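## Task

Move every battery except the AAA one into the bin labelled K, with all other items staying on the table. No item may stick out past a bin's rim, and the bins must end up sitting level on the table. An item counts only if it stays put without the robot holding it. Finish by releasing everything and pulling the grippers away.

## Robot and tools

Robot: two six-joint arms, left_arm and right_arm, each with a parallel gripper. Joint order per arm: shoulder pan, shoulder lift, elbow, wrist 1, wrist 2, wrist 3. The names are labels, not image sides.

Frame: a single world frame for both arms. Origin sits on the table surface midway between the arms, +x runs out over the table, +z is up, and left_arm is on the +y side. Positions are in metres, orientations are quaternions w,x,y,z, velocities in m/s and rad/s. The reported hand position can be somewhat off, worse when an arm reaches far.

Gripper geometry: fingers point along the gripper's +z and close along its x. end_effector_position is the spot between the pads; fingertips extend 17.5 mm past it. A flat block juts roughly 9 cm from the last joint's axis toward the gripper's -y and rotates with it. Turning only wrist 3 moves that pad-centre point around a 25 mm radius circle.

execute_actions: argument actions is a list holding zero or one item; optional pictures (true/false) controls whether images come back. Empty list: just report state. Motion item: {"rows": [...], "steps": n}, 1 to 15 rows and steps 1 to 15 (default 15), each step 1/30 s; each row is used for one step and the final row repeats to fill the remaining steps. Wait item: {"steps": n} alone, up to 300 steps, counted from the previous result. A refused call moves nothing.

Row layout: one flat list of 18 numbers, each in [-1, 1], always covering both arms: left_arm's 6 joint values, then its gripper position, force_limit, speed; then the same 9 for right_arm.

Joint values are offsets, not poses. They are measured from the joint angles printed in the most recent result that listed them (if none yet in this scene, or for a second or later call in the same reply, from the angles at the start of the action), never from the prior row. Scale: 1.0 equals 1.326 rad for shoulder pan and shoulder lift, and 1.989 rad for elbow, wrist 1, wrist 2, wrist 3. Sending all zeros is not a pause: it pulls the arm back to those reference angles. Stated joint ranges (rad): left_arm pan -3.142..3.142, lift -6.283..6.283, elbow 0.000..3.142, wrists -6.283..6.283; right_arm pan 0.000..6.283, lift -6.283..6.283, elbow -3.142..0.000, wrists -6.283..6.283. A request more than 0.010 rad outward beyond a range is refused; true ends may differ by up to 0.010 rad, and commands beyond the true end are clipped there, reported as "joint sent to its limit" (possibly about an earlier action). Absence of that line does not prove more travel exists.

Gripper numbers are absolute settings, not offsets. position: +1 fully open (50 mm gap), about -0.65 pads meet, -1 means close until blocked (use this to grip). force_limit per pad: -1 about 20 N, 0 about 102 N, +1 about 185 N (actual can run ~17 % higher). speed of gap change: -1 20 mm/s, 0 85, +1 150. To leave a gripper alone, resend its current three numbers; a 0 is a real command. New force or speed only applies once position changes by at least 0.01; to soften a grip, open first. After gripping, confirm object_status = 2. Codes: 0 moving; 1 blocked while opening; 2 blocked while closing; 3 reached target or pads met (empty, slightly wider object, or very thin object). Any new position resets the code to 0 briefly. The fingers re-close on their own if grip is lost, except when gripped at force_limit -1, where status stays 2 even if the item is gone. Gripping a fixed item off-centre lets the grip fade. position_measured is in counts; gap ≈ (250 - count) × 0.202 mm.

Motion limits: commands lag about 0.17 s. Each step, a joint's target may lead its measured angle by at most 0.383 rad (pan, lift) or 0.575 rad (other joints), and targets are scaled back if they would put the gripper over 100 mm from where it is. Big moves may be unfinished when the result returns. Between calls the arms keep heading to the last row's target until they settle or a step is HELD. HELD marks steps where your row was partly or wholly not sent; "joint command not followed" means the clearance check altered or blocked joint targets while the rest of the row still ran.

Results also give Joint positions and Joint velocities (one block per arm, column order) and Wrist force / Wrist torque per arm in the end effector's own axes: contacts, held weight and inertia, force pointing from the surface back into the arm. Expect offsets up to about 5.5 N, noise up to 3.4 N SD, saturation near 100 N; "no reading" is normal at start.

Faults: contact torque reaching a joint's load limit (pan 310, lift 310, elbow 141, each wrist 50.7 N m, held weight included) or an outside force of 150 N on the arm, tool or load stops that arm for 10 s, drops the rest of the call, and lets it yield. Holding loads heats motors: MOTOR HOT from 70 °C, brakes and OVER-TEMPERATURE FAULT at 85 °C. Keep the arms from striking or pressing each other. Expect occasional tugs on held parts or nudges to loose items.

zoom_image: camera ("cam_left_wrist" or "cam_right_wrist") and region [x0, y0, x1, y1] in pixels of that camera's latest 504x504 image, origin top-left, at most 504 by 504. Both cameras sit on the wrists; their calibration (pinhole with radial distortion, K and T_world_to_cam) is supplied and may be slightly off.

finished_scene: pass scene, the number of the scene being closed; irreversible, and the result says whether the goal held. Replying with no tool call ends everything.

Avoid: dropping, slamming or flinging items, knocking anything off the table, tipping bins, hard shoves, and leaving a gripper holding or touching items at the end.

Each tool is called as name([rows], argument=value, ...), one row to a line, values as JSON.

## Session

execute_actions(actions=[])

Scene clock: 0.00 s of 4800.00 s.
left_arm: end_effector_position=(+0.1788, +0.0326, +0.3768) position_measured=3 object_status=3 end_effector_quat_wxyz=(+0.101, +0.096, +0.979, -0.148) end_effector_velocity=(-0.000, -0.000, +0.000) end_effector_angular_velocity=(-0.000, +0.000, +0.001) | right_arm: end_effector_position=(+0.4889, -0.8457, +0.3286) position_measured=3 object_status=3 end_effector_quat_wxyz=(-0.190, +0.330, +0.868, -0.318) end_effector_velocity=(+0.000, +0.000, -0.000) end_effector_angular_velocity=(+0.000, +0.001, +0.001)
Joint positions: left_arm=[-1.788 -2.106  2.259 -1.973 -1.308  3.045] | right_arm=[ 3.226 -1.679 -1.798 -1.883  1.145 -0.674]
Joint velocities: left_arm=[-0.     0.    -0.    -0.    -0.    -0.001] | right_arm=[ 0.001 -0.    -0.    -0.    -0.    -0.001]
Motor temperatures (°C, as the motors report them): left_arm=[25 23 23 32 32 29] | right_arm=[23 25 23 29 29 33]
Wrist force (N, on the end effector, along its own x y z axes, offset not removed): no reading
Wrist torque (N m, same axes, about the end effector's origin, offset not removed): no reading

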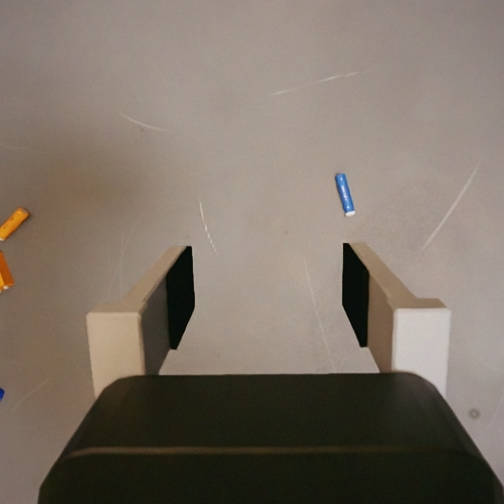

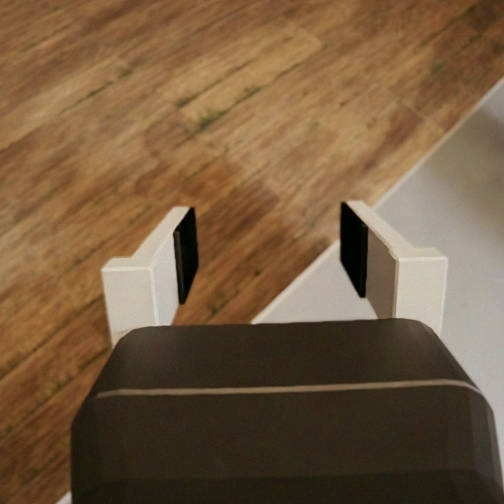

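execute_actions([
  {"rows": [[0.622,0.112,-0.286,0.336,-0.132,-0.49,1,0,0,0.573,0.272,0.098,0.046,0.214,-0.846,1,0,0]], "steps": 15},
], pictures=false)

execute_actions([
  {"steps": 30},
])

Scene clock: 120.50 s of 4800.00 s.
left_arm: end_effector_position=(+0.3480, +0.1063, +0.5401) position_measured=3 object_status=3 end_effector_quat_wxyz=(+0.020, -0.401, +0.915, -0.043) end_effector_velocity=(+0.442, +0.342, +0.220) end_effector_angular_velocity=(+0.134, +0.340, +2.372) | right_arm: end_effector_position=(+0.5448, -0.6097, +0.4775) position_measured=3 object_status=3 end_effector_quat_wxyz=(-0.087, +0.055, +0.986, -0.131) end_effector_velocity=(+0.012, +0.558, +0.271) end_effector_angular_velocity=(+0.790, -0.187, +1.735)
Joint positions: left_arm=[-1.348 -1.992  1.838 -1.488 -1.508  2.432] | right_arm=[ 3.528 -1.466 -1.681 -1.828  1.395 -1.11 ]
Joint velocities: left_arm=[ 1.103  0.127 -0.546  0.672 -0.232 -1.291] | right_arm=[ 0.775  0.353  0.188  0.087  0.415 -1.123]
Motor temperatures (°C, as the motors report them): left_arm=[25 23 23 32 32 29] | right_arm=[23 25 23 29 29 33]
Wrist force (N, on the end effector, along its own x y z axes, offset not removed): left_arm=[-1.4 0.6 -2.3] | right_arm=[5.4 1.4 1.0]
Wrist torque (N m, same axes, about the end effector's origin, offset not removed): left_arm=[0.21 0.14 -0.21] | right_arm=[0.17 -0.85 -0.11]
Steps of this call (steps 1 to 90: nothing new was sent; then 117.00 s passed at rest; steps 91 to 105: all 15 steps of this action). Readings (joint positions | what the end effector reports):
91: left_arm=[-1.787 -2.106 2.258 -1.973 -1.308 3.044] | right_arm=[3.226 -1.678 -1.798 -1.883 1.146 -0.675] | left_arm position_measured=3 object_status=3 | right_arm position_measured=3 object_status=3
92: left_arm=[-1.778 -2.098 2.249 -1.963 -1.318 3.035] | right_arm=[3.235 -1.670 -1.793 -1.879 1.155 -0.684] | left_arm position_measured=3 object_status=3 | right_arm position_measured=3 object_status=3
94: left_arm=[-1.721 -2.073 2.181 -1.890 -1.360 2.961] | right_arm=[3.276 -1.631 -1.771 -1.869 1.199 -0.741] | left_arm position_measured=3 object_status=3 | right_arm position_measured=3 object_status=3
98: left_arm=[-1.594 -2.035 2.020 -1.711 -1.429 2.777] | right_arm=[3.360 -1.563 -1.734 -1.852 1.279 -0.865] | left_arm position_measured=3 object_status=3 | right_arm position_measured=3 object_status=3
105: the state above

Scene clock: 121.50 s of 4800.00 s.
left_arm: end_effector_position=(+0.4750, +0.2503, +0.5999) position_measured=3 object_status=3 end_effector_quat_wxyz=(-0.000, +0.707, -0.707, +0.001) end_effector_velocity=(+0.000, -0.000, +0.000) end_effector_angular_velocity=(+0.000, +0.000, -0.001) | right_arm: end_effector_position=(+0.4758, -0.2999, +0.5988) position_measured=3 object_status=3 end_effector_quat_wxyz=(+0.001, +0.706, -0.708, +0.000) end_effector_velocity=(-0.001, +0.002, +0.001) end_effector_angular_velocity=(+0.001, -0.001, +0.020)
Joint positions: left_arm=[-0.963 -1.958  1.69  -1.305 -1.57   2.07 ] | right_arm=[ 3.985 -1.318 -1.604 -1.792  1.571 -2.355]
Joint velocities: left_arm=[ 0.     0.001 -0.001  0.    -0.     0.001] | right_arm=[ 0.002  0.001  0.001  0.     0.001 -0.018]
Motor temperatures (°C, as the motors report them): left_arm=[25 23 23 32 32 29] | right_arm=[23 25 23 29 29 33]
Wrist force (N, on the end effector, along its own x y z axes, offset not removed): left_arm=[-1.4 1.2 -1.9] | right_arm=[4.6 1.3 5.4]
Wrist torque (N m, same axes, about the end effector's origin, offset not removed): left_arm=[0.30 0.12 -0.25] | right_arm=[0.34 -0.50 -0.20]
Steps of this call (steps 1 to 30: the robot went on to your last target). Readings (joint positions | what the end effector reports):
1: left_arm=[-1.310 -1.987 1.820 -1.466 -1.516 2.390] | right_arm=[3.555 -1.454 -1.675 -1.825 1.408 -1.148] | left_arm position_measured=3 object_status=3 | right_arm position_measured=3 object_status=3
2: left_arm=[-1.272 -1.984 1.805 -1.447 -1.522 2.353] | right_arm=[3.582 -1.443 -1.669 -1.822 1.421 -1.187] | left_arm position_measured=3 object_status=3 | right_arm position_measured=3 object_status=3
4: left_arm=[-1.196 -1.977 1.775 -1.410 -1.535 2.282] | right_arm=[3.637 -1.423 -1.659 -1.817 1.445 -1.268] | left_arm position_measured=3 object_status=3 | right_arm position_measured=3 object_status=3
8: left_arm=[-1.046 -1.964 1.718 -1.340 -1.559 2.145] | right_arm=[3.752 -1.387 -1.640 -1.808 1.488 -1.453] | left_arm position_measured=3 object_status=3 | right_arm position_measured=3 object_status=3
30: the state above
camera_calibration (this result's frames):
cam_left_wrist: T_world_to_cam=[[-0.0246822, -0.999233, -0.0304166, 0.283538], [-0.976237, 0.0175393, 0.215995, 0.345074], [-0.215296, 0.0350251, -0.975921, 0.827957], [0, 0, 0, 1]] pos_world=[0.522128, 0.248269, 0.74211]
cam_right_wrist: T_world_to_cam=[[-0.0408964, -0.999048, -0.0151949, -0.262784], [-0.956087, 0.0347115, 0.29102, 0.291013], [-0.290216, 0.0264293, -0.956596, 0.864986], [0, 0, 0, 1]] pos_world=[0.518519, -0.295496, 0.738759]

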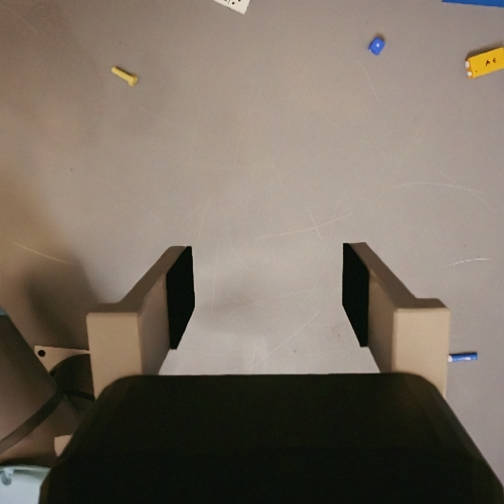

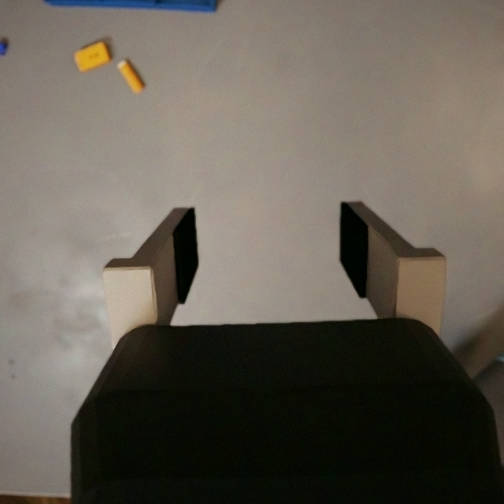

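execute_actions([
  {"rows": [[0.322,0.351,-0.15,-0.083,0,0.215,1,0,0,-0.217,-0.385,0.213,0.044,0,-0.147,1,0,0]], "steps": 15},
], pictures=false)

execute_actions([
  {"steps": 22},
])

Scene clock: 136.73 s of 4800.00 s.
left_arm: end_effector_position=(+0.7401, +0.2326, +0.5741) position_measured=3 object_status=3 end_effector_quat_wxyz=(-0.001, +0.706, -0.708, +0.006) end_effector_velocity=(+0.563, +0.116, -0.185) end_effector_angular_velocity=(+0.058, +0.055, +0.017) | right_arm: end_effector_position=(+0.7413, -0.2901, +0.5800) position_measured=3 object_status=3 end_effector_quat_wxyz=(-0.007, +0.708, -0.706, +0.002) end_effector_velocity=(+0.556, -0.056, -0.225) end_effector_angular_velocity=(-0.058, +0.085, +0.001)
Joint positions: left_arm=[-0.612 -1.579  1.441 -1.444 -1.57   2.423] | right_arm=[ 3.746 -1.726 -1.255 -1.718  1.571 -2.599]
Joint velocities: left_arm=[ 0.67   0.755 -0.441 -0.234  0.     0.653] | right_arm=[-0.43  -0.878  0.654  0.122  0.    -0.43 ]
Motor temperatures (°C, as the motors report them): left_arm=[25 23 23 32 32 29] | right_arm=[23 25 23 29 29 33]
Wrist force (N, on the end effector, along its own x y z axes, offset not removed): left_arm=[-2.3 1.7 -2.0] | right_arm=[-2.9 -1.8 5.2]
Wrist torque (N m, same axes, about the end effector's origin, offset not removed): left_arm=[0.38 0.28 -0.20] | right_arm=[-0.44 0.61 0.09]
Steps of this call (steps 1 to 15: the robot went on to your last target; steps 16 to 90: nothing new was sent; then 11.73 s passed at rest; steps 91 to 105: all 15 steps of this action). Readings (joint positions | what the end effector reports):
91: left_arm=[-0.962 -1.957 1.690 -1.305 -1.570 2.070] | right_arm=[3.985 -1.319 -1.603 -1.791 1.571 -2.357] | left_arm position_measured=3 object_status=3 | right_arm position_measured=3 object_status=3
92: left_arm=[-0.953 -1.948 1.680 -1.313 -1.570 2.080] | right_arm=[3.976 -1.328 -1.594 -1.786 1.571 -2.367] | left_arm position_measured=3 object_status=3 | right_arm position_measured=3 object_status=3
94: left_arm=[-0.896 -1.891 1.633 -1.340 -1.570 2.141] | right_arm=[3.931 -1.384 -1.534 -1.772 1.571 -2.412] | left_arm position_measured=3 object_status=3 | right_arm position_measured=3 object_status=3
98: left_arm=[-0.783 -1.771 1.556 -1.382 -1.570 2.255] | right_arm=[3.855 -1.508 -1.419 -1.750 1.571 -2.488] | left_arm position_measured=3 object_status=3 | right_arm position_measured=3 object_status=3
105: the state above

Scene clock: 137.47 s of 4800.00 s.
left_arm: end_effector_position=(+0.8044, +0.2502, +0.5493) position_measured=3 object_status=3 end_effector_quat_wxyz=(-0.000, +0.707, -0.707, -0.000) end_effector_velocity=(+0.001, -0.000, -0.002) end_effector_angular_velocity=(+0.002, +0.002, -0.001) | right_arm: end_effector_position=(+0.8053, -0.2986, +0.5492) position_measured=3 object_status=3 end_effector_quat_wxyz=(+0.000, +0.708, -0.706, +0.000) end_effector_velocity=(+0.000, +0.000, +0.000) end_effector_angular_velocity=(+0.000, -0.001, -0.000)
Joint positions: left_arm=[-0.536 -1.492  1.392 -1.47  -1.57   2.498] | right_arm=[ 3.698 -1.829 -1.18  -1.704  1.571 -2.648]
Joint velocities: left_arm=[ 0.     0.002  0.001 -0.     0.     0.001] | right_arm=[ 0.    -0.001  0.001  0.    -0.     0.001]
Motor temperatures (°C, as the motors report them): left_arm=[25 23 23 32 32 29] | right_arm=[23 25 23 29 29 33]
Wrist force (N, on the end effector, along its own x y z axes, offset not removed): left_arm=[-0.7 1.8 0.0] | right_arm=[-0.7 3.0 -0.7]
Wrist torque (N m, same axes, about the end effector's origin, offset not removed): left_arm=[0.48 0.02 -0.23] | right_arm=[0.37 0.39 -0.05]
Steps of this call (steps 1 to 22: the robot went on to your last target). Readings (joint positions | what the end effector reports):
1: left_arm=[-0.591 -1.555 1.427 -1.451 -1.570 2.444] | right_arm=[3.732 -1.754 -1.234 -1.714 1.571 -2.613] | left_arm position_measured=3 object_status=3 | right_arm position_measured=3 object_status=3
2: left_arm=[-0.574 -1.536 1.416 -1.457 -1.570 2.460] | right_arm=[3.722 -1.777 -1.218 -1.711 1.571 -2.623] | left_arm position_measured=3 object_status=3 | right_arm position_measured=3 object_status=3
4: left_arm=[-0.554 -1.513 1.403 -1.464 -1.570 2.480] | right_arm=[3.709 -1.805 -1.198 -1.707 1.571 -2.636] | left_arm position_measured=3 object_status=3 | right_arm position_measured=3 object_status=3
8: left_arm=[-0.540 -1.497 1.394 -1.469 -1.570 2.494] | right_arm=[3.700 -1.824 -1.184 -1.705 1.571 -2.645] | left_arm position_measured=3 object_status=3 | right_arm position_measured=3 object_status=3
22: the state above
camera_calibration (this result's frames):
cam_left_wrist: T_world_to_cam=[[-0.0253936, -0.999158, -0.0322124, 0.29157], [-0.975961, 0.0178011, 0.217217, 0.676695], [-0.21646, 0.0369539, -0.975592, 0.849791], [0, 0, 0, 1]] pos_world=[0.851778, 0.247875, 0.691452]
cam_right_wrist: T_world_to_cam=[[-0.0362488, -0.999218, -0.0158015, -0.252264], [-0.956353, 0.0300973, 0.290661, 0.61949], [-0.289958, 0.025648, -0.956695, 0.912812], [0, 0, 0, 1]] pos_world=[0.847984, -0.294123, 0.689235]

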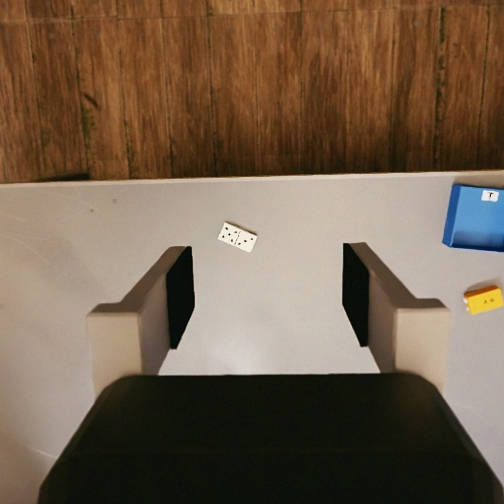

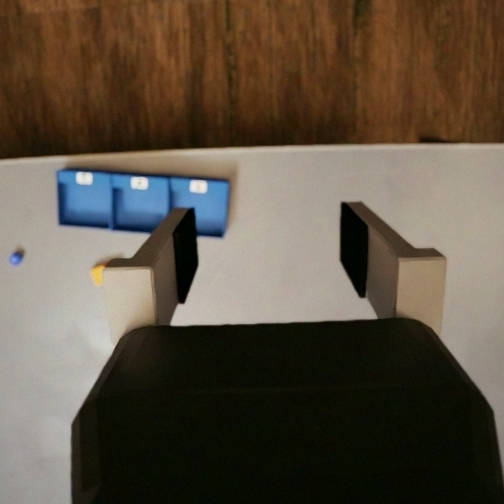

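zoom_image(camera="cam_right_wrist", region=[0, 140, 250, 300])

Region (0, 140, 250, 300) of cam_right_wrist's 504x504 image, scaled by 2.016, with more detail than that image has; it fills the top 323 rows of this view, and the rest is white.

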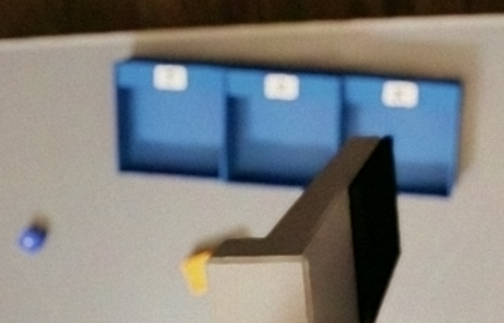

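execute_actions([
  {"rows": [[-0.3635,0.1026,0.044,-0.1126,0,-0.242,1,0,0,-0.216,0.4528,-0.243,-0.058,0,-0.143,1,0,0]], "steps": 15},
], pictures=false)

execute_actions([
  {"steps": 26},
])

Scene clock: 177.57 s of 4800.00 s.
left_arm: end_effector_position=(+0.7108, +0.0025, +0.4530) position_measured=3 object_status=3 end_effector_quat_wxyz=(-0.001, +0.710, -0.705, -0.001) end_effector_velocity=(-0.324, -0.498, -0.186) end_effector_angular_velocity=(-0.002, -0.002, -0.038) | right_arm: end_effector_position=(+0.6314, -0.5192, +0.5758) position_measured=3 object_status=3 end_effector_quat_wxyz=(+0.022, +0.707, -0.707, -0.011) end_effector_velocity=(-0.474, -0.379, +0.139) end_effector_angular_velocity=(+0.060, -0.130, -0.003)
Joint positions: left_arm=[-0.85  -1.398  1.453 -1.624 -1.57   2.175] | right_arm=[ 3.515 -1.501 -1.482 -1.779  1.571 -2.829]
Joint velocities: left_arm=[-0.692  0.18   0.114 -0.296 -0.001 -0.654] | right_arm=[-0.342  0.861 -0.583 -0.136 -0.    -0.339]
Motor temperatures (°C, as the motors report them): left_arm=[25 23 23 32 32 29] | right_arm=[23 25 24 29 29 33]
Wrist force (N, on the end effector, along its own x y z axes, offset not removed): left_arm=[-1.8 -0.1 -0.1] | right_arm=[2.4 0.9 1.4]
Wrist torque (N m, same axes, about the end effector's origin, offset not removed): left_arm=[0.15 0.21 -0.19] | right_arm=[0.19 -0.10 -0.33]
Steps of this call (steps 1 to 15: the robot went on to your last target; steps 16 to 90: nothing new was sent; then 36.60 s passed at rest; steps 91 to 105: all 15 steps of this action). Readings (joint positions | what the end effector reports):
91: left_arm=[-0.537 -1.492 1.392 -1.470 -1.570 2.497] | right_arm=[3.697 -1.828 -1.180 -1.704 1.571 -2.648] | left_arm position_measured=3 object_status=3 | right_arm position_measured=3 object_status=3
92: left_arm=[-0.546 -1.486 1.396 -1.479 -1.570 2.488] | right_arm=[3.689 -1.820 -1.190 -1.709 1.571 -2.657] | left_arm position_measured=3 object_status=3 | right_arm position_measured=3 object_status=3
94: left_arm=[-0.593 -1.469 1.407 -1.507 -1.570 2.432] | right_arm=[3.657 -1.778 -1.239 -1.722 1.571 -2.688] | left_arm position_measured=3 object_status=3 | right_arm position_measured=3 object_status=3
98: left_arm=[-0.686 -1.441 1.425 -1.553 -1.570 2.332] | right_arm=[3.600 -1.690 -1.335 -1.745 1.571 -2.744] | left_arm position_measured=3 object_status=3 | right_arm position_measured=3 object_status=3
105: the state above

Scene clock: 178.43 s of 4800.00 s.
left_arm: end_effector_position=(+0.6198, -0.1098, +0.4097) position_measured=3 object_status=3 end_effector_quat_wxyz=(-0.000, +0.707, -0.708, +0.000) end_effector_velocity=(-0.000, -0.000, +0.001) end_effector_angular_velocity=(-0.001, -0.001, +0.000) | right_arm: end_effector_position=(+0.4759, -0.6194, +0.5998) position_measured=3 object_status=3 end_effector_quat_wxyz=(-0.000, +0.707, -0.707, +0.000) end_effector_velocity=(-0.001, -0.000, -0.000) end_effector_angular_velocity=(-0.000, +0.000, +0.001)
Joint positions: left_arm=[-1.018 -1.356  1.479 -1.694 -1.57   2.016] | right_arm=[ 3.411 -1.228 -1.663 -1.819  1.571 -2.932]
Joint velocities: left_arm=[-0.001 -0.001 -0.    -0.     0.    -0.001] | right_arm=[-0.     0.001 -0.001  0.     0.    -0.001]
Motor temperatures (°C, as the motors report them): left_arm=[25 23 23 32 32 29] | right_arm=[23 25 24 29 29 33]
Wrist force (N, on the end effector, along its own x y z axes, offset not removed): left_arm=[-2.8 0.2 -3.4] | right_arm=[-1.8 2.5 4.3]
Wrist torque (N m, same axes, about the end effector's origin, offset not removed): left_arm=[0.11 0.28 -0.09] | right_arm=[0.51 0.41 -0.14]
Steps of this call (steps 1 to 26: the robot went on to your last target). Readings (joint positions | what the end effector reports):
1: left_arm=[-0.874 -1.392 1.457 -1.634 -1.570 2.153] | right_arm=[3.503 -1.472 -1.502 -1.784 1.571 -2.841] | left_arm position_measured=3 object_status=3 | right_arm position_measured=3 object_status=3
2: left_arm=[-0.897 -1.386 1.460 -1.644 -1.570 2.131] | right_arm=[3.491 -1.443 -1.522 -1.788 1.571 -2.852] | left_arm position_measured=3 object_status=3 | right_arm position_measured=3 object_status=3
4: left_arm=[-0.943 -1.374 1.468 -1.664 -1.570 2.087] | right_arm=[3.468 -1.383 -1.562 -1.797 1.571 -2.876] | left_arm position_measured=3 object_status=3 | right_arm position_measured=3 object_status=3
8: left_arm=[-1.001 -1.360 1.477 -1.687 -1.570 2.033] | right_arm=[3.427 -1.274 -1.634 -1.813 1.571 -2.916] | left_arm position_measured=3 object_status=3 | right_arm position_measured=3 object_status=3
26: the state above
camera_calibration (this result's frames):
cam_left_wrist: T_world_to_cam=[[-0.0260151, -0.999158, -0.0317248, -0.0771362], [-0.976046, 0.0185304, 0.216774, 0.533499], [-0.216004, 0.0366043, -0.975706, 0.686691], [0, 0, 0, 1]] pos_world=[0.667041, -0.112093, 0.551913]
cam_right_wrist: T_world_to_cam=[[-0.0382001, -0.999138, -0.0162597, -0.582693], [-0.956734, 0.0318723, 0.289214, 0.301549], [-0.288447, 0.0266043, -0.957126, 0.873999], [0, 0, 0, 1]] pos_world=[0.518345, -0.615054, 0.739841]

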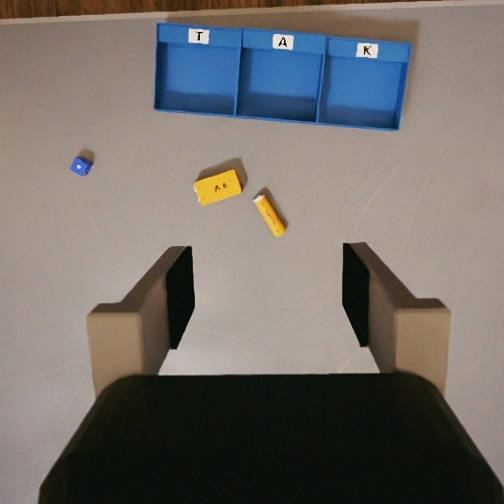

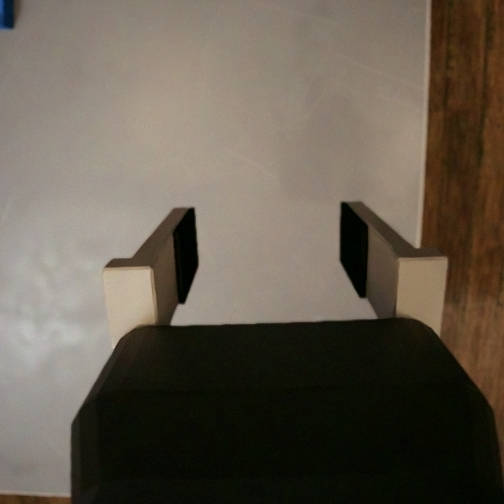

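zoom_image(camera="cam_left_wrist", region=[180, 10, 430, 260])

Region (180, 10, 430, 260) of cam_left_wrist's 504x504 image, scaled by 2.016, with more detail than that image has.

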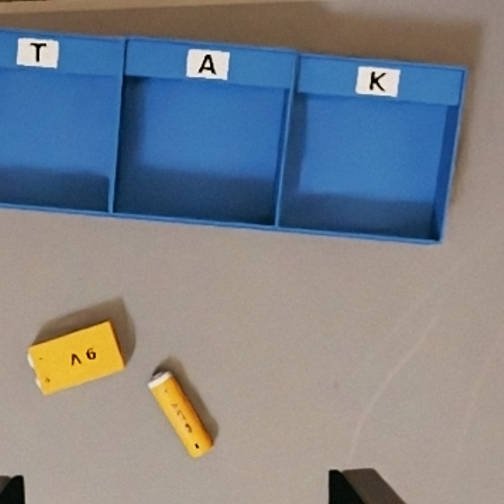

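execute_actions([
  {"rows": [[-0.0292,0.1487,0.1739,-0.2729,0,-0.2996,0.4,-0.6,0,0,0,0,0,0,0,1,0,0]], "steps": 15},
], pictures=false)

execute_actions([
  {"steps": 20},
])

Scene clock: 262.43 s of 4800.00 s.
left_arm: end_effector_position=(+0.5953, -0.1188, +0.1248) position_measured=92 object_status=3 end_effector_quat_wxyz=(-0.003, +0.853, -0.521, -0.004) end_effector_velocity=(-0.071, +0.061, -0.410) end_effector_angular_velocity=(-0.073, -0.041, +0.906) | right_arm: end_effector_position=(+0.4758, -0.6194, +0.5998) position_measured=3 object_status=3 end_effector_quat_wxyz=(-0.000, +0.707, -0.707, +0.000) end_effector_velocity=(-0.000, -0.001, +0.001) end_effector_angular_velocity=(+0.000, -0.001, -0.001)
Joint positions: left_arm=[-1.052 -1.182  1.782 -2.161 -1.57   1.506] | right_arm=[ 3.411 -1.228 -1.663 -1.819  1.571 -2.932]
Joint velocities: left_arm=[-0.048  0.264  0.495 -0.842 -0.    -0.954] | right_arm=[-0.001 -0.     0.001 -0.     0.    -0.   ]
Motor temperatures (°C, as the motors report them): left_arm=[25 23 24 32 32 29] | right_arm=[23 25 24 29 29 33]
Wrist force (N, on the end effector, along its own x y z axes, offset not removed): left_arm=[-3.8 3.8 11.2] | right_arm=[-1.9 2.0 -0.4]
Wrist torque (N m, same axes, about the end effector's origin, offset not removed): left_arm=[0.99 0.45 -0.21] | right_arm=[0.19 0.46 0.10]
Steps of this call (steps 1 to 15: the robot went on to your last target; steps 16 to 90: nothing new was sent; then 80.50 s passed at rest; steps 91 to 105: all 15 steps of this action). Readings (joint positions | what the end effector reports):
91: left_arm=[-1.018 -1.356 1.480 -1.694 -1.570 2.016] | right_arm=[3.411 -1.228 -1.663 -1.819 1.571 -2.932] | left_arm position_measured=10 object_status=0 | right_arm position_measured=3 object_status=3
92: left_arm=[-1.020 -1.348 1.488 -1.704 -1.570 2.006] | right_arm=[3.411 -1.228 -1.663 -1.819 1.571 -2.932] | left_arm position_measured=24 object_status=0 | right_arm position_measured=3 object_status=3
94: left_arm=[-1.025 -1.321 1.534 -1.766 -1.570 1.941] | right_arm=[3.411 -1.228 -1.663 -1.819 1.571 -2.932] | left_arm position_measured=52 object_status=0 | right_arm position_measured=3 object_status=3
98: left_arm=[-1.035 -1.271 1.623 -1.907 -1.570 1.787] | right_arm=[3.411 -1.228 -1.663 -1.819 1.571 -2.932] | left_arm position_measured=92 object_status=0 | right_arm position_measured=3 object_status=3
105: the state above

Scene clock: 263.10 s of 4800.00 s.
left_arm: end_effector_position=(+0.5887, -0.1129, +0.0896) position_measured=92 object_status=3 end_effector_quat_wxyz=(-0.000, +0.874, -0.486, +0.000) end_effector_velocity=(+0.000, -0.000, +0.000) end_effector_angular_velocity=(-0.001, -0.000, -0.001) | right_arm: end_effector_position=(+0.4759, -0.6194, +0.5998) position_measured=3 object_status=3 end_effector_quat_wxyz=(-0.000, +0.707, -0.707, +0.000) end_effector_velocity=(-0.000, -0.000, -0.001) end_effector_angular_velocity=(-0.000, +0.001, -0.000)
Joint positions: left_arm=[-1.057 -1.159  1.825 -2.236 -1.57   1.421] | right_arm=[ 3.411 -1.228 -1.663 -1.819  1.571 -2.932]
Joint velocities: left_arm=[ 0.     0.    -0.    -0.    -0.     0.001] | right_arm=[ 0.    -0.    -0.001  0.    -0.     0.   ]
Motor temperatures (°C, as the motors report them): left_arm=[25 23 24 32 32 29] | right_arm=[23 25 24 29 29 33]
Wrist force (N, on the end effector, along its own x y z axes, offset not removed): left_arm=[-1.4 0.8 0.2] | right_arm=[-1.0 -0.7 -1.4]
Wrist torque (N m, same axes, about the end effector's origin, offset not removed): left_arm=[0.31 0.08 -0.19] | right_arm=[-0.16 0.38 -0.05]
Steps of this call (steps 1 to 20: the robot went on to your last target). Readings (joint positions | what the end effector reports):
1: left_arm=[-1.054 -1.175 1.795 -2.184 -1.570 1.479] | right_arm=[3.411 -1.228 -1.663 -1.819 1.571 -2.932] | left_arm position_measured=92 object_status=3 | right_arm position_measured=3 object_status=3
2: left_arm=[-1.055 -1.170 1.805 -2.201 -1.570 1.461] | right_arm=[3.411 -1.228 -1.663 -1.819 1.571 -2.932] | left_arm position_measured=92 object_status=3 | right_arm position_measured=3 object_status=3
4: left_arm=[-1.056 -1.164 1.816 -2.220 -1.570 1.439] | right_arm=[3.411 -1.228 -1.663 -1.819 1.571 -2.932] | left_arm position_measured=92 object_status=3 | right_arm position_measured=3 object_status=3
8: left_arm=[-1.057 -1.160 1.823 -2.233 -1.570 1.425] | right_arm=[3.411 -1.228 -1.663 -1.819 1.571 -2.932] | left_arm position_measured=92 object_status=3 | right_arm position_measured=3 object_status=3
20: the state above
camera_calibration (this result's frames):
cam_left_wrist: T_world_to_cam=[[0.506163, -0.861857, -0.0316439, -0.388991], [-0.838301, -0.500285, 0.216715, 0.432984], [-0.202608, -0.083166, -0.975722, 0.346337], [0, 0, 0, 1]] pos_world=[0.630034, -0.0898359, 0.231785]
cam_right_wrist: T_world_to_cam=[[-0.038212, -0.999137, -0.0162972, -0.58267], [-0.956724, 0.031872, 0.289246, 0.301515], [-0.288477, 0.0266445, -0.957116, 0.874014], [0, 0, 0, 1]] pos_world=[0.518334, -0.615064, 0.739825]

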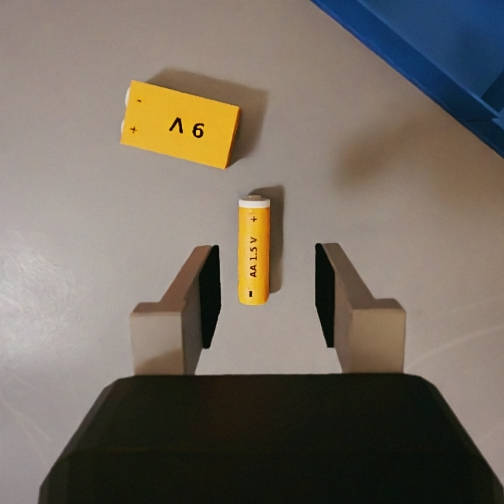

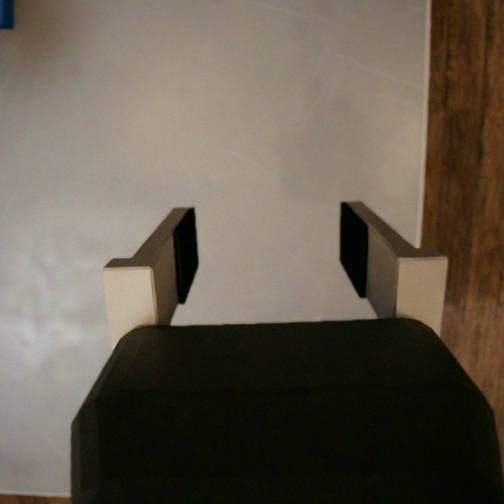

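execute_actions([
  {"rows": [[-0.0008,0.0523,0.0243,-0.0596,0,0,0.4,-0.6,0,0,0,0,0,0,0,1,0,0]], "steps": 15},
])

Scene clock: 307.23 s of 4800.00 s.
left_arm: end_effector_position=(+0.5857, -0.1080, +0.0215) position_measured=92 object_status=3 end_effector_quat_wxyz=(-0.000, +0.874, -0.487, +0.000) end_effector_velocity=(-0.000, +0.000, -0.005) end_effector_angular_velocity=(-0.001, -0.000, -0.001) | right_arm: end_effector_position=(+0.4759, -0.6194, +0.5998) position_measured=3 object_status=3 end_effector_quat_wxyz=(-0.000, +0.707, -0.707, +0.000) end_effector_velocity=(+0.000, -0.001, +0.000) end_effector_angular_velocity=(+0.000, -0.001, -0.003)
Joint positions: left_arm=[-1.058 -1.09   1.873 -2.354 -1.57   1.421] | right_arm=[ 3.411 -1.228 -1.663 -1.819  1.571 -2.932]
Joint velocities: left_arm=[ 0.     0.005  0.004 -0.01   0.     0.001] | right_arm=[-0.002 -0.     0.001 -0.    -0.     0.001]
Motor temperatures (°C, as the motors report them): left_arm=[25 23 24 32 32 29] | right_arm=[23 25 24 29 29 33]
Wrist force (N, on the end effector, along its own x y z axes, offset not removed): left_arm=[-2.4 1.4 -2.0] | right_arm=[3.2 -2.1 0.1]
Wrist torque (N m, same axes, about the end effector's origin, offset not removed): left_arm=[0.40 0.24 -0.14] | right_arm=[-0.58 -0.30 -0.26]
Steps of this call (steps 1 to 15: the robot went on to your last target; steps 16 to 90: nothing new was sent; then 40.63 s passed at rest; steps 91 to 105: all 15 steps of this action). Readings (joint positions | what the end effector reports):
91: left_arm=[-1.057 -1.159 1.826 -2.237 -1.570 1.421] | right_arm=[3.411 -1.228 -1.663 -1.819 1.571 -2.932] | left_arm position_measured=92 object_status=3 | right_arm position_measured=3 object_status=3
92: left_arm=[-1.057 -1.151 1.832 -2.247 -1.570 1.421] | right_arm=[3.411 -1.228 -1.663 -1.819 1.571 -2.932] | left_arm position_measured=92 object_status=3 | right_arm position_measured=3 object_status=3
94: left_arm=[-1.057 -1.121 1.853 -2.295 -1.570 1.421] | right_arm=[3.411 -1.228 -1.663 -1.819 1.571 -2.932] | left_arm position_measured=92 object_status=3 | right_arm position_measured=3 object_status=3
98: left_arm=[-1.058 -1.096 1.869 -2.342 -1.570 1.421] | right_arm=[3.411 -1.228 -1.663 -1.819 1.571 -2.932] | left_arm position_measured=92 object_status=3 | right_arm position_measured=3 object_status=3
105: the state above
camera_calibration (this result's frames):
cam_left_wrist: T_world_to_cam=[[0.5053, -0.862393, -0.0308314, -0.384939], [-0.838875, -0.499272, 0.216835, 0.448095], [-0.20239, -0.0837028, -0.975721, 0.27951], [0, 0, 0, 1]] pos_world=[0.626975, -0.0848519, 0.163694]
cam_right_wrist: T_world_to_cam=[[-0.0381815, -0.999139, -0.016253, -0.582707], [-0.956727, 0.0318558, 0.289238, 0.301522], [-0.288472, 0.0265932, -0.957119, 0.873981], [0, 0, 0, 1]] pos_world=[0.518345, -0.615053, 0.739822]

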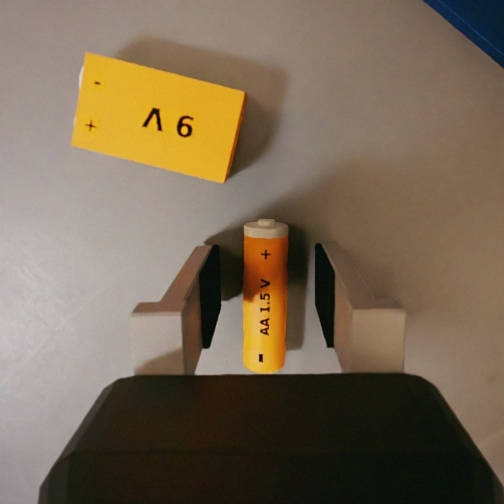

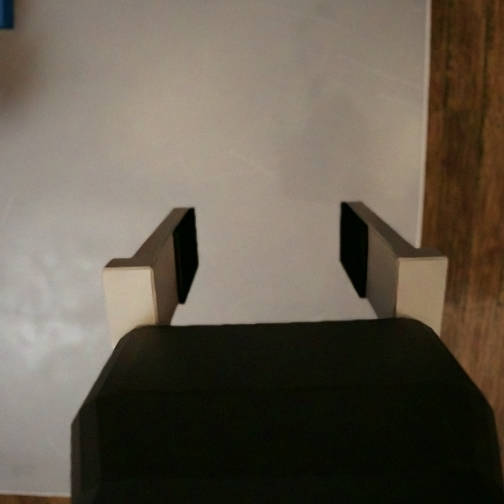

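execute_actions([
  {"rows": [[0,0.0018,0.0004,-0.0015,0,0,0.4,-0.6,0,0,0,0,0,0,0,1,0,0],[0,0.0018,0.0004,-0.0015,0,0,0.4,-0.6,0,0,0,0,0,0,0,1,0,0],[0,0.0018,0.0004,-0.0015,0,0,0.4,-0.6,0,0,0,0,0,0,0,1,0,0],[0,0.0018,0.0004,-0.0015,0,0,-1,-0.6,0,0,0,0,0,0,0,1,0,0]], "steps": 15},
])

Scene clock: 325.30 s of 4800.00 s.
left_arm: end_effector_position=(+0.5857, -0.1080, +0.0196) position_measured=185 object_status=0 end_effector_quat_wxyz=(-0.000, +0.874, -0.487, +0.000) end_effector_velocity=(-0.000, -0.000, +0.000) end_effector_angular_velocity=(-0.000, -0.000, +0.001) | right_arm: end_effector_position=(+0.4759, -0.6194, +0.5998) position_measured=3 object_status=3 end_effector_quat_wxyz=(-0.000, +0.707, -0.707, +0.000) end_effector_velocity=(-0.000, -0.001, -0.001) end_effector_angular_velocity=(-0.000, +0.001, -0.002)
Joint positions: left_arm=[-1.058 -1.088  1.874 -2.357 -1.57   1.421] | right_arm=[ 3.411 -1.228 -1.663 -1.819  1.571 -2.932]
Joint velocities: left_arm=[-0.    -0.     0.    -0.    -0.    -0.001] | right_arm=[-0.001  0.    -0.001  0.    -0.     0.   ]
Motor temperatures (°C, as the motors report them): left_arm=[25 23 24 32 32 29] | right_arm=[23 25 24 29 29 33]
Wrist force (N, on the end effector, along its own x y z axes, offset not removed): left_arm=[-2.4 2.8 -1.9] | right_arm=[1.5 1.1 -0.9]
Wrist torque (N m, same axes, about the end effector's origin, offset not removed): left_arm=[0.70 0.08 -0.15] | right_arm=[0.17 -0.04 -0.11]
Steps of this call (steps 1 to 15: the robot went on to your last target; steps 16 to 90: nothing new was sent; then 14.57 s passed at rest; steps 91 to 105: all 15 steps of this action). Readings (joint positions | what the end effector reports):
91: left_arm=[-1.058 -1.090 1.873 -2.355 -1.570 1.421] | right_arm=[3.411 -1.228 -1.663 -1.819 1.571 -2.932] | left_arm position_measured=92 object_status=3 | right_arm position_measured=3 object_status=3
92: left_arm=[-1.058 -1.090 1.874 -2.355 -1.570 1.421] | right_arm=[3.411 -1.228 -1.663 -1.819 1.571 -2.932] | left_arm position_measured=92 object_status=3 | right_arm position_measured=3 object_status=3
94: left_arm=[-1.058 -1.089 1.874 -2.356 -1.570 1.421] | right_arm=[3.411 -1.228 -1.663 -1.819 1.571 -2.932] | left_arm position_measured=99 object_status=0 | right_arm position_measured=3 object_status=3
98: left_arm=[-1.058 -1.088 1.874 -2.357 -1.570 1.421] | right_arm=[3.411 -1.228 -1.663 -1.819 1.571 -2.932] | left_arm position_measured=155 object_status=0 | right_arm position_measured=3 object_status=3
105: the state above
camera_calibration (this result's frames):
cam_left_wrist: T_world_to_cam=[[0.505256, -0.862413, -0.0310014, -0.384936], [-0.838884, -0.499265, 0.216812, 0.448527], [-0.20246, -0.0835391, -0.975721, 0.277653], [0, 0, 0, 1]] pos_world=[0.626967, -0.0848454, 0.161732]
cam_right_wrist: T_world_to_cam=[[-0.0382121, -0.999137, -0.0162965, -0.582668], [-0.956723, 0.0318721, 0.289249, 0.30152], [-0.28848, 0.026644, -0.957115, 0.874013], [0, 0, 0, 1]] pos_world=[0.518341, -0.615063, 0.739821]

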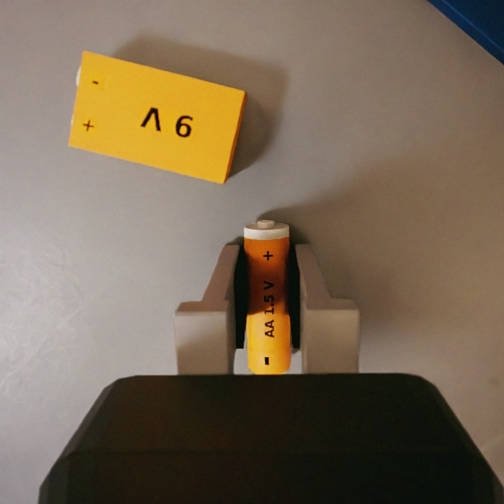

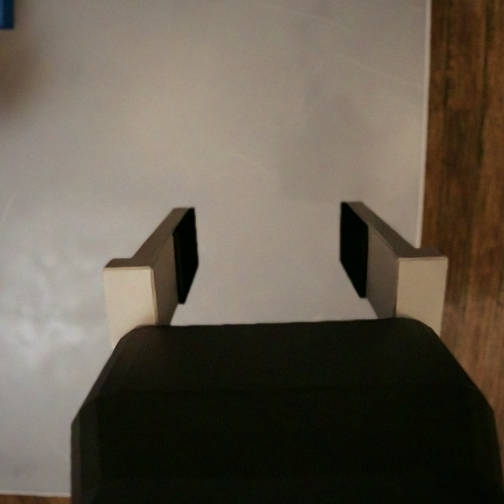

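execute_actions([
  {"rows": [[0,-0.008,-0.004,0.009,0,0,-1,-0.6,0,0,0,0,0,0,0,1,0,0],[0,-0.018,-0.008,0.02,0,0,-1,-0.6,0,0,0,0,0,0,0,1,0,0],[0,-0.028,-0.013,0.032,0,0.02,-1,-0.6,0,0,0,0,0,0,0,1,0,0],[0,-0.038,-0.018,0.043,0,0.04,-1,-0.6,0,0,0,0,0,0,0,1,0,0],[0,-0.047,-0.022,0.053,0,0.07,-1,-0.6,0,0,0,0,0,0,0,1,0,0],[0,-0.0535,-0.0246,0.0608,0,0.1,-1,-0.6,0,0,0,0,0,0,0,1,0,0],[0.006,-0.038,-0.041,0.067,0,0.13,-1,-0.6,0,0,0,0,0,0,0,1,0,0],[0.011,-0.0225,-0.0575,0.073,0,0.16,-1,-0.6,0,0,0,0,0,0,0,1,0,0],[0.017,-0.007,-0.074,0.079,0,0.19,-1,-0.6,0,0,0,0,0,0,0,1,0,0],[0.022,0.0085,-0.09,0.085,0,0.22,-1,-0.6,0,0,0,0,0,0,0,1,0,0],[0.028,0.024,-0.107,0.091,0,0.25,-1,-0.6,0,0,0,0,0,0,0,1,0,0],[0.035,0.043,-0.127,0.099,0,0.28,-1,-0.6,0,0,0,0,0,0,0,1,0,0],[0.042,0.063,-0.148,0.106,0,0.31,-1,-0.6,0,0,0,0,0,0,0,1,0,0],[0.049,0.082,-0.168,0.114,0,0.34,-1,-0.6,0,0,0,0,0,0,0,1,0,0],[0.0557,0.1015,-0.1889,0.1213,0,0.3695,-1,-0.6,0,0,0,0,0,0,0,1,0,0]], "steps": 15},
], pictures=false)

execute_actions([
  {"steps": 18},
])

Scene clock: 370.27 s of 4800.00 s.
left_arm: end_effector_position=(+0.6560, -0.1771, +0.0843) position_measured=185 object_status=2 end_effector_quat_wxyz=(-0.002, +0.745, -0.668, -0.003) end_effector_velocity=(+0.387, -0.325, -0.018) end_effector_angular_velocity=(+0.017, +0.021, -1.479) | right_arm: end_effector_position=(+0.4759, -0.6194, +0.5998) position_measured=3 object_status=3 end_effector_quat_wxyz=(-0.000, +0.707, -0.707, +0.000) end_effector_velocity=(-0.000, -0.000, +0.000) end_effector_angular_velocity=(+0.000, -0.000, -0.000)
Joint positions: left_arm=[-1.015 -1.042  1.647 -2.169 -1.57   1.909] | right_arm=[ 3.411 -1.228 -1.663 -1.819  1.571 -2.932]
Joint velocities: left_arm=[ 0.246  0.654 -1.052  0.422  0.     1.724] | right_arm=[-0.001 -0.     0.    -0.    -0.    -0.001]
Motor temperatures (°C, as the motors report them): left_arm=[25 23 24 32 32 29] | right_arm=[23 25 24 29 29 33]
Wrist force (N, on the end effector, along its own x y z axes, offset not removed): left_arm=[-3.7 2.3 -0.3] | right_arm=[1.3 -1.1 1.0]
Wrist torque (N m, same axes, about the end effector's origin, offset not removed): left_arm=[0.50 0.44 -0.13] | right_arm=[-0.41 -0.07 0.02]
Steps of this call (steps 1 to 15: the robot went on to your last target; steps 16 to 90: nothing new was sent; then 41.47 s passed at rest; steps 91 to 105: all 15 steps of this action). Readings (joint positions | what the end effector reports):
91: left_arm=[-1.058 -1.088 1.874 -2.357 -1.570 1.421] | right_arm=[3.411 -1.228 -1.663 -1.819 1.571 -2.932] | left_arm position_measured=185 object_status=2 | right_arm position_measured=3 object_status=3
92: left_arm=[-1.058 -1.090 1.873 -2.354 -1.570 1.421] | right_arm=[3.411 -1.228 -1.663 -1.819 1.571 -2.932] | left_arm position_measured=185 object_status=2 | right_arm position_measured=3 object_status=3
94: left_arm=[-1.058 -1.102 1.864 -2.334 -1.570 1.427] | right_arm=[3.411 -1.228 -1.663 -1.819 1.571 -2.932] | left_arm position_measured=185 object_status=2 | right_arm position_measured=3 object_status=3
98: left_arm=[-1.056 -1.136 1.832 -2.267 -1.570 1.536] | right_arm=[3.411 -1.228 -1.663 -1.819 1.571 -2.932] | left_arm position_measured=185 object_status=2 | right_arm position_measured=3 object_status=3
105: the state above

Scene clock: 370.87 s of 4800.00 s.
left_arm: end_effector_position=(+0.7090, -0.2243, +0.0846) position_measured=185 object_status=2 end_effector_quat_wxyz=(-0.000, +0.669, -0.744, +0.000) end_effector_velocity=(+0.001, -0.001, +0.000) end_effector_angular_velocity=(-0.000, -0.000, -0.002) | right_arm: end_effector_position=(+0.4759, -0.6194, +0.5998) position_measured=3 object_status=3 end_effector_quat_wxyz=(-0.000, +0.707, -0.707, +0.000) end_effector_velocity=(-0.000, -0.000, -0.000) end_effector_angular_velocity=(-0.000, +0.000, -0.000)
Joint positions: left_arm=[-0.984 -0.954  1.498 -2.116 -1.57   2.155] | right_arm=[ 3.411 -1.228 -1.663 -1.819  1.571 -2.932]
Joint velocities: left_arm=[ 0.001  0.001 -0.002  0.001  0.     0.002] | right_arm=[-0. -0. -0.  0.  0.  0.]
Motor temperatures (°C, as the motors report them): left_arm=[25 23 24 32 32 29] | right_arm=[23 25 24 29 29 33]
Wrist force (N, on the end effector, along its own x y z axes, offset not removed): left_arm=[-2.2 2.4 0.8] | right_arm=[-2.5 -0.9 -0.7]
Wrist torque (N m, same axes, about the end effector's origin, offset not removed): left_arm=[0.56 0.18 -0.16] | right_arm=[-0.35 0.66 0.05]
Steps of this call (steps 1 to 18: the robot went on to your last target). Readings (joint positions | what the end effector reports):
1: left_arm=[-1.007 -1.020 1.611 -2.155 -1.570 1.968] | right_arm=[3.411 -1.228 -1.663 -1.819 1.571 -2.932] | left_arm position_measured=185 object_status=2 | right_arm position_measured=3 object_status=3
2: left_arm=[-1.000 -1.000 1.578 -2.143 -1.570 2.021] | right_arm=[3.411 -1.228 -1.663 -1.819 1.571 -2.932] | left_arm position_measured=185 object_status=2 | right_arm position_measured=3 object_status=3
4: left_arm=[-0.991 -0.975 1.535 -2.129 -1.570 2.093] | right_arm=[3.411 -1.228 -1.663 -1.819 1.571 -2.932] | left_arm position_measured=185 object_status=2 | right_arm position_measured=3 object_status=3
8: left_arm=[-0.986 -0.958 1.506 -2.119 -1.570 2.142] | right_arm=[3.411 -1.228 -1.663 -1.819 1.571 -2.932] | left_arm position_measured=185 object_status=2 | right_arm position_measured=3 object_status=3
18: the state above
camera_calibration (this result's frames):
cam_left_wrist: T_world_to_cam=[[-0.130306, -0.990971, -0.0315836, -0.123698], [-0.968783, 0.120483, 0.216665, 0.710938], [-0.210904, 0.0588304, -0.975735, 0.394325], [0, 0, 0, 1]] pos_world=[0.75579, -0.231435, 0.226815]
cam_right_wrist: T_world_to_cam=[[-0.0381818, -0.999139, -0.0162527, -0.582708], [-0.956727, 0.031856, 0.289239, 0.301523], [-0.288472, 0.0265931, -0.957119, 0.873981], [0, 0, 0, 1]] pos_world=[0.518345, -0.615053, 0.739822]

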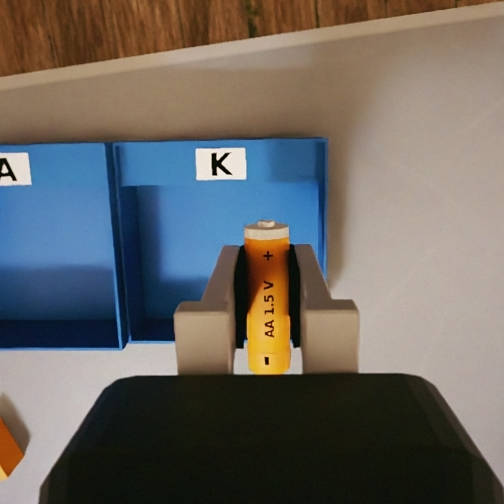

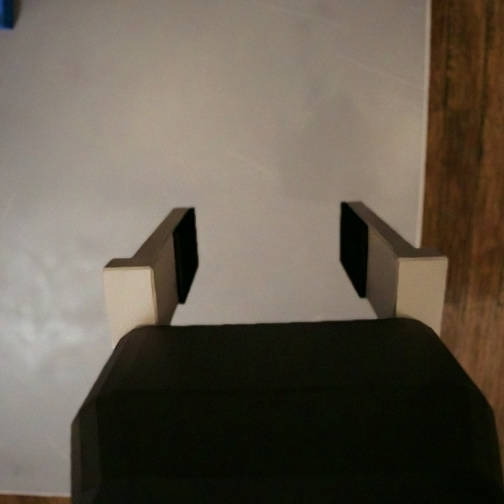

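execute_actions([
  {"rows": [[0,0.007,0.0025,-0.007,0,0,-1,-0.6,0,0,0,0,0,0,0,1,0,0],[0,0.014,0.005,-0.014,0,0,-1,-0.6,0,0,0,0,0,0,0,1,0,0],[0,0.021,0.0075,-0.021,0,0,-1,-0.6,0,0,0,0,0,0,0,1,0,0],[0,0.028,0.01,-0.028,0,0,-1,-0.6,0,0,0,0,0,0,0,1,0,0],[0,0.035,0.0126,-0.036,0,0,-1,-0.6,0,0,0,0,0,0,0,1,0,0],[0,0.0415,0.0151,-0.0427,0,0,-1,-0.6,0,0,0,0,0,0,0,1,0,0]], "steps": 15},
], pictures=false)

execute_actions([
  {"steps": 6},
])

Scene clock: 402.93 s of 4800.00 s.
left_arm: end_effector_position=(+0.7092, -0.2245, +0.0255) position_measured=185 object_status=2 end_effector_quat_wxyz=(-0.000, +0.669, -0.744, +0.000) end_effector_velocity=(+0.000, -0.001, -0.009) end_effector_angular_velocity=(-0.005, -0.003, +0.001) | right_arm: end_effector_position=(+0.4759, -0.6194, +0.5998) position_measured=3 object_status=3 end_effector_quat_wxyz=(-0.000, +0.707, -0.707, +0.000) end_effector_velocity=(-0.000, +0.000, -0.000) end_effector_angular_velocity=(-0.000, +0.000, -0.000)
Joint positions: left_arm=[-0.984 -0.9    1.528 -2.199 -1.57   2.155] | right_arm=[ 3.411 -1.228 -1.663 -1.819  1.571 -2.932]
Joint velocities: left_arm=[-0.     0.008  0.007 -0.021 -0.    -0.001] | right_arm=[ 0.     0.    -0.     0.    -0.     0.001]
Motor temperatures (°C, as the motors report them): left_arm=[25 23 24 32 32 29] | right_arm=[23 25 24 29 29 33]
Wrist force (N, on the end effector, along its own x y z axes, offset not removed): left_arm=[-14.6 11.3 -49.7] | right_arm=[1.9 -2.5 1.7]
Wrist torque (N m, same axes, about the end effector's origin, offset not removed): left_arm=[0.11 0.22 -0.07] | right_arm=[-0.40 -0.19 -0.07]
Steps of this call (steps 1 to 15: the robot went on to your last target; steps 16 to 90: nothing new was sent; then 28.57 s passed at rest; steps 91 to 105: all 15 steps of this action). Readings (joint positions | what the end effector reports):
91: left_arm=[-0.984 -0.953 1.498 -2.116 -1.570 2.155] | right_arm=[3.411 -1.228 -1.663 -1.819 1.571 -2.932] | left_arm position_measured=185 object_status=2 | right_arm position_measured=3 object_status=3
92: left_arm=[-0.984 -0.952 1.499 -2.119 -1.570 2.155] | right_arm=[3.411 -1.228 -1.663 -1.819 1.571 -2.932] | left_arm position_measured=185 object_status=2 | right_arm position_measured=3 object_status=3
94: left_arm=[-0.984 -0.942 1.504 -2.132 -1.570 2.155] | right_arm=[3.411 -1.228 -1.663 -1.819 1.571 -2.932] | left_arm position_measured=185 object_status=2 | right_arm position_measured=3 object_status=3
98: left_arm=[-0.984 -0.914 1.520 -2.177 -1.570 2.155] | right_arm=[3.411 -1.228 -1.663 -1.819 1.571 -2.932] | left_arm position_measured=185 object_status=2 | right_arm position_measured=3 object_status=3
105: the state above

Scene clock: 403.13 s of 4800.00 s.
left_arm: end_effector_position=(+0.7092, -0.2244, +0.0246) position_measured=185 object_status=2 end_effector_quat_wxyz=(-0.000, +0.669, -0.744, +0.001) end_effector_velocity=(-0.000, +0.001, -0.003) end_effector_angular_velocity=(+0.002, +0.001, +0.000) | right_arm: end_effector_position=(+0.4759, -0.6194, +0.5998) position_measured=3 object_status=3 end_effector_quat_wxyz=(-0.000, +0.707, -0.707, +0.000) end_effector_velocity=(-0.000, -0.000, -0.000) end_effector_angular_velocity=(-0.000, +0.001, -0.000)
Joint positions: left_arm=[-0.984 -0.899  1.528 -2.201 -1.57   2.155] | right_arm=[ 3.411 -1.228 -1.663 -1.819  1.571 -2.932]
Joint velocities: left_arm=[ 0.     0.002  0.002 -0.002 -0.     0.   ] | right_arm=[-0.  0. -0. -0.  0.  0.]
Motor temperatures (°C, as the motors report them): left_arm=[25 23 24 32 32 29] | right_arm=[23 25 24 29 29 33]
Wrist force (N, on the end effector, along its own x y z axes, offset not removed): left_arm=[-26.8 30.5 -100.0] | right_arm=[-5.0 1.4 3.2]
Wrist torque (N m, same axes, about the end effector's origin, offset not removed): left_arm=[0.13 -0.08 -0.15] | right_arm=[0.27 1.08 0.08]
Steps of this call (steps 1 to 6: the robot went on to your last target). Readings (joint positions | what the end effector reports):
1: left_arm=[-0.984 -0.900 1.528 -2.200 -1.570 2.155] | right_arm=[3.411 -1.228 -1.663 -1.819 1.571 -2.932] | left_arm position_measured=185 object_status=2 | right_arm position_measured=3 object_status=3
2: left_arm=[-0.984 -0.899 1.528 -2.200 -1.570 2.155] | right_arm=[3.411 -1.228 -1.663 -1.819 1.571 -2.932] | left_arm position_measured=185 object_status=2 | right_arm position_measured=3 object_status=3
4: left_arm=[-0.984 -0.899 1.528 -2.201 -1.570 2.155] | right_arm=[3.411 -1.228 -1.663 -1.819 1.571 -2.932] | left_arm position_measured=185 object_status=2 | right_arm position_measured=3 object_status=3
6: the state above
camera_calibration (this result's frames):
cam_left_wrist: T_world_to_cam=[[-0.130239, -0.990995, -0.0310974, -0.125802], [-0.968849, 0.12054, 0.216338, 0.724158], [-0.210641, 0.0583042, -0.975823, 0.33549], [0, 0, 0, 1]] pos_world=[0.755884, -0.231519, 0.166804]
cam_right_wrist: T_world_to_cam=[[-0.0382124, -0.999137, -0.0162968, -0.582668], [-0.956723, 0.0318723, 0.289249, 0.30152], [-0.28848, 0.0266445, -0.957115, 0.874013], [0, 0, 0, 1]] pos_world=[0.518341, -0.615063, 0.739821]

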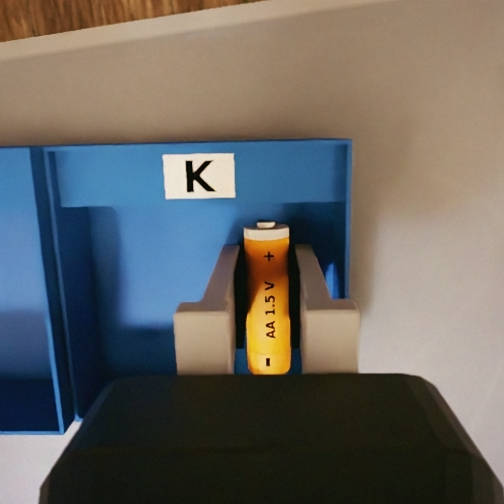

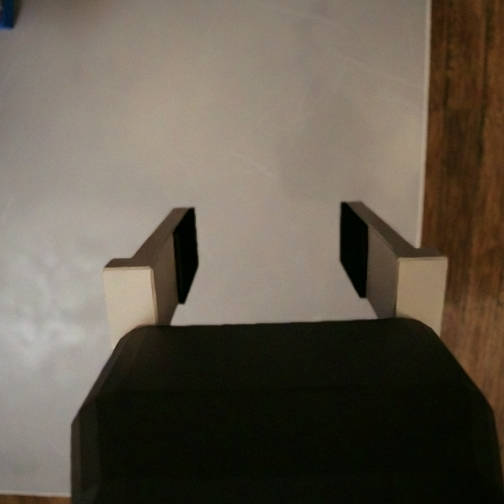

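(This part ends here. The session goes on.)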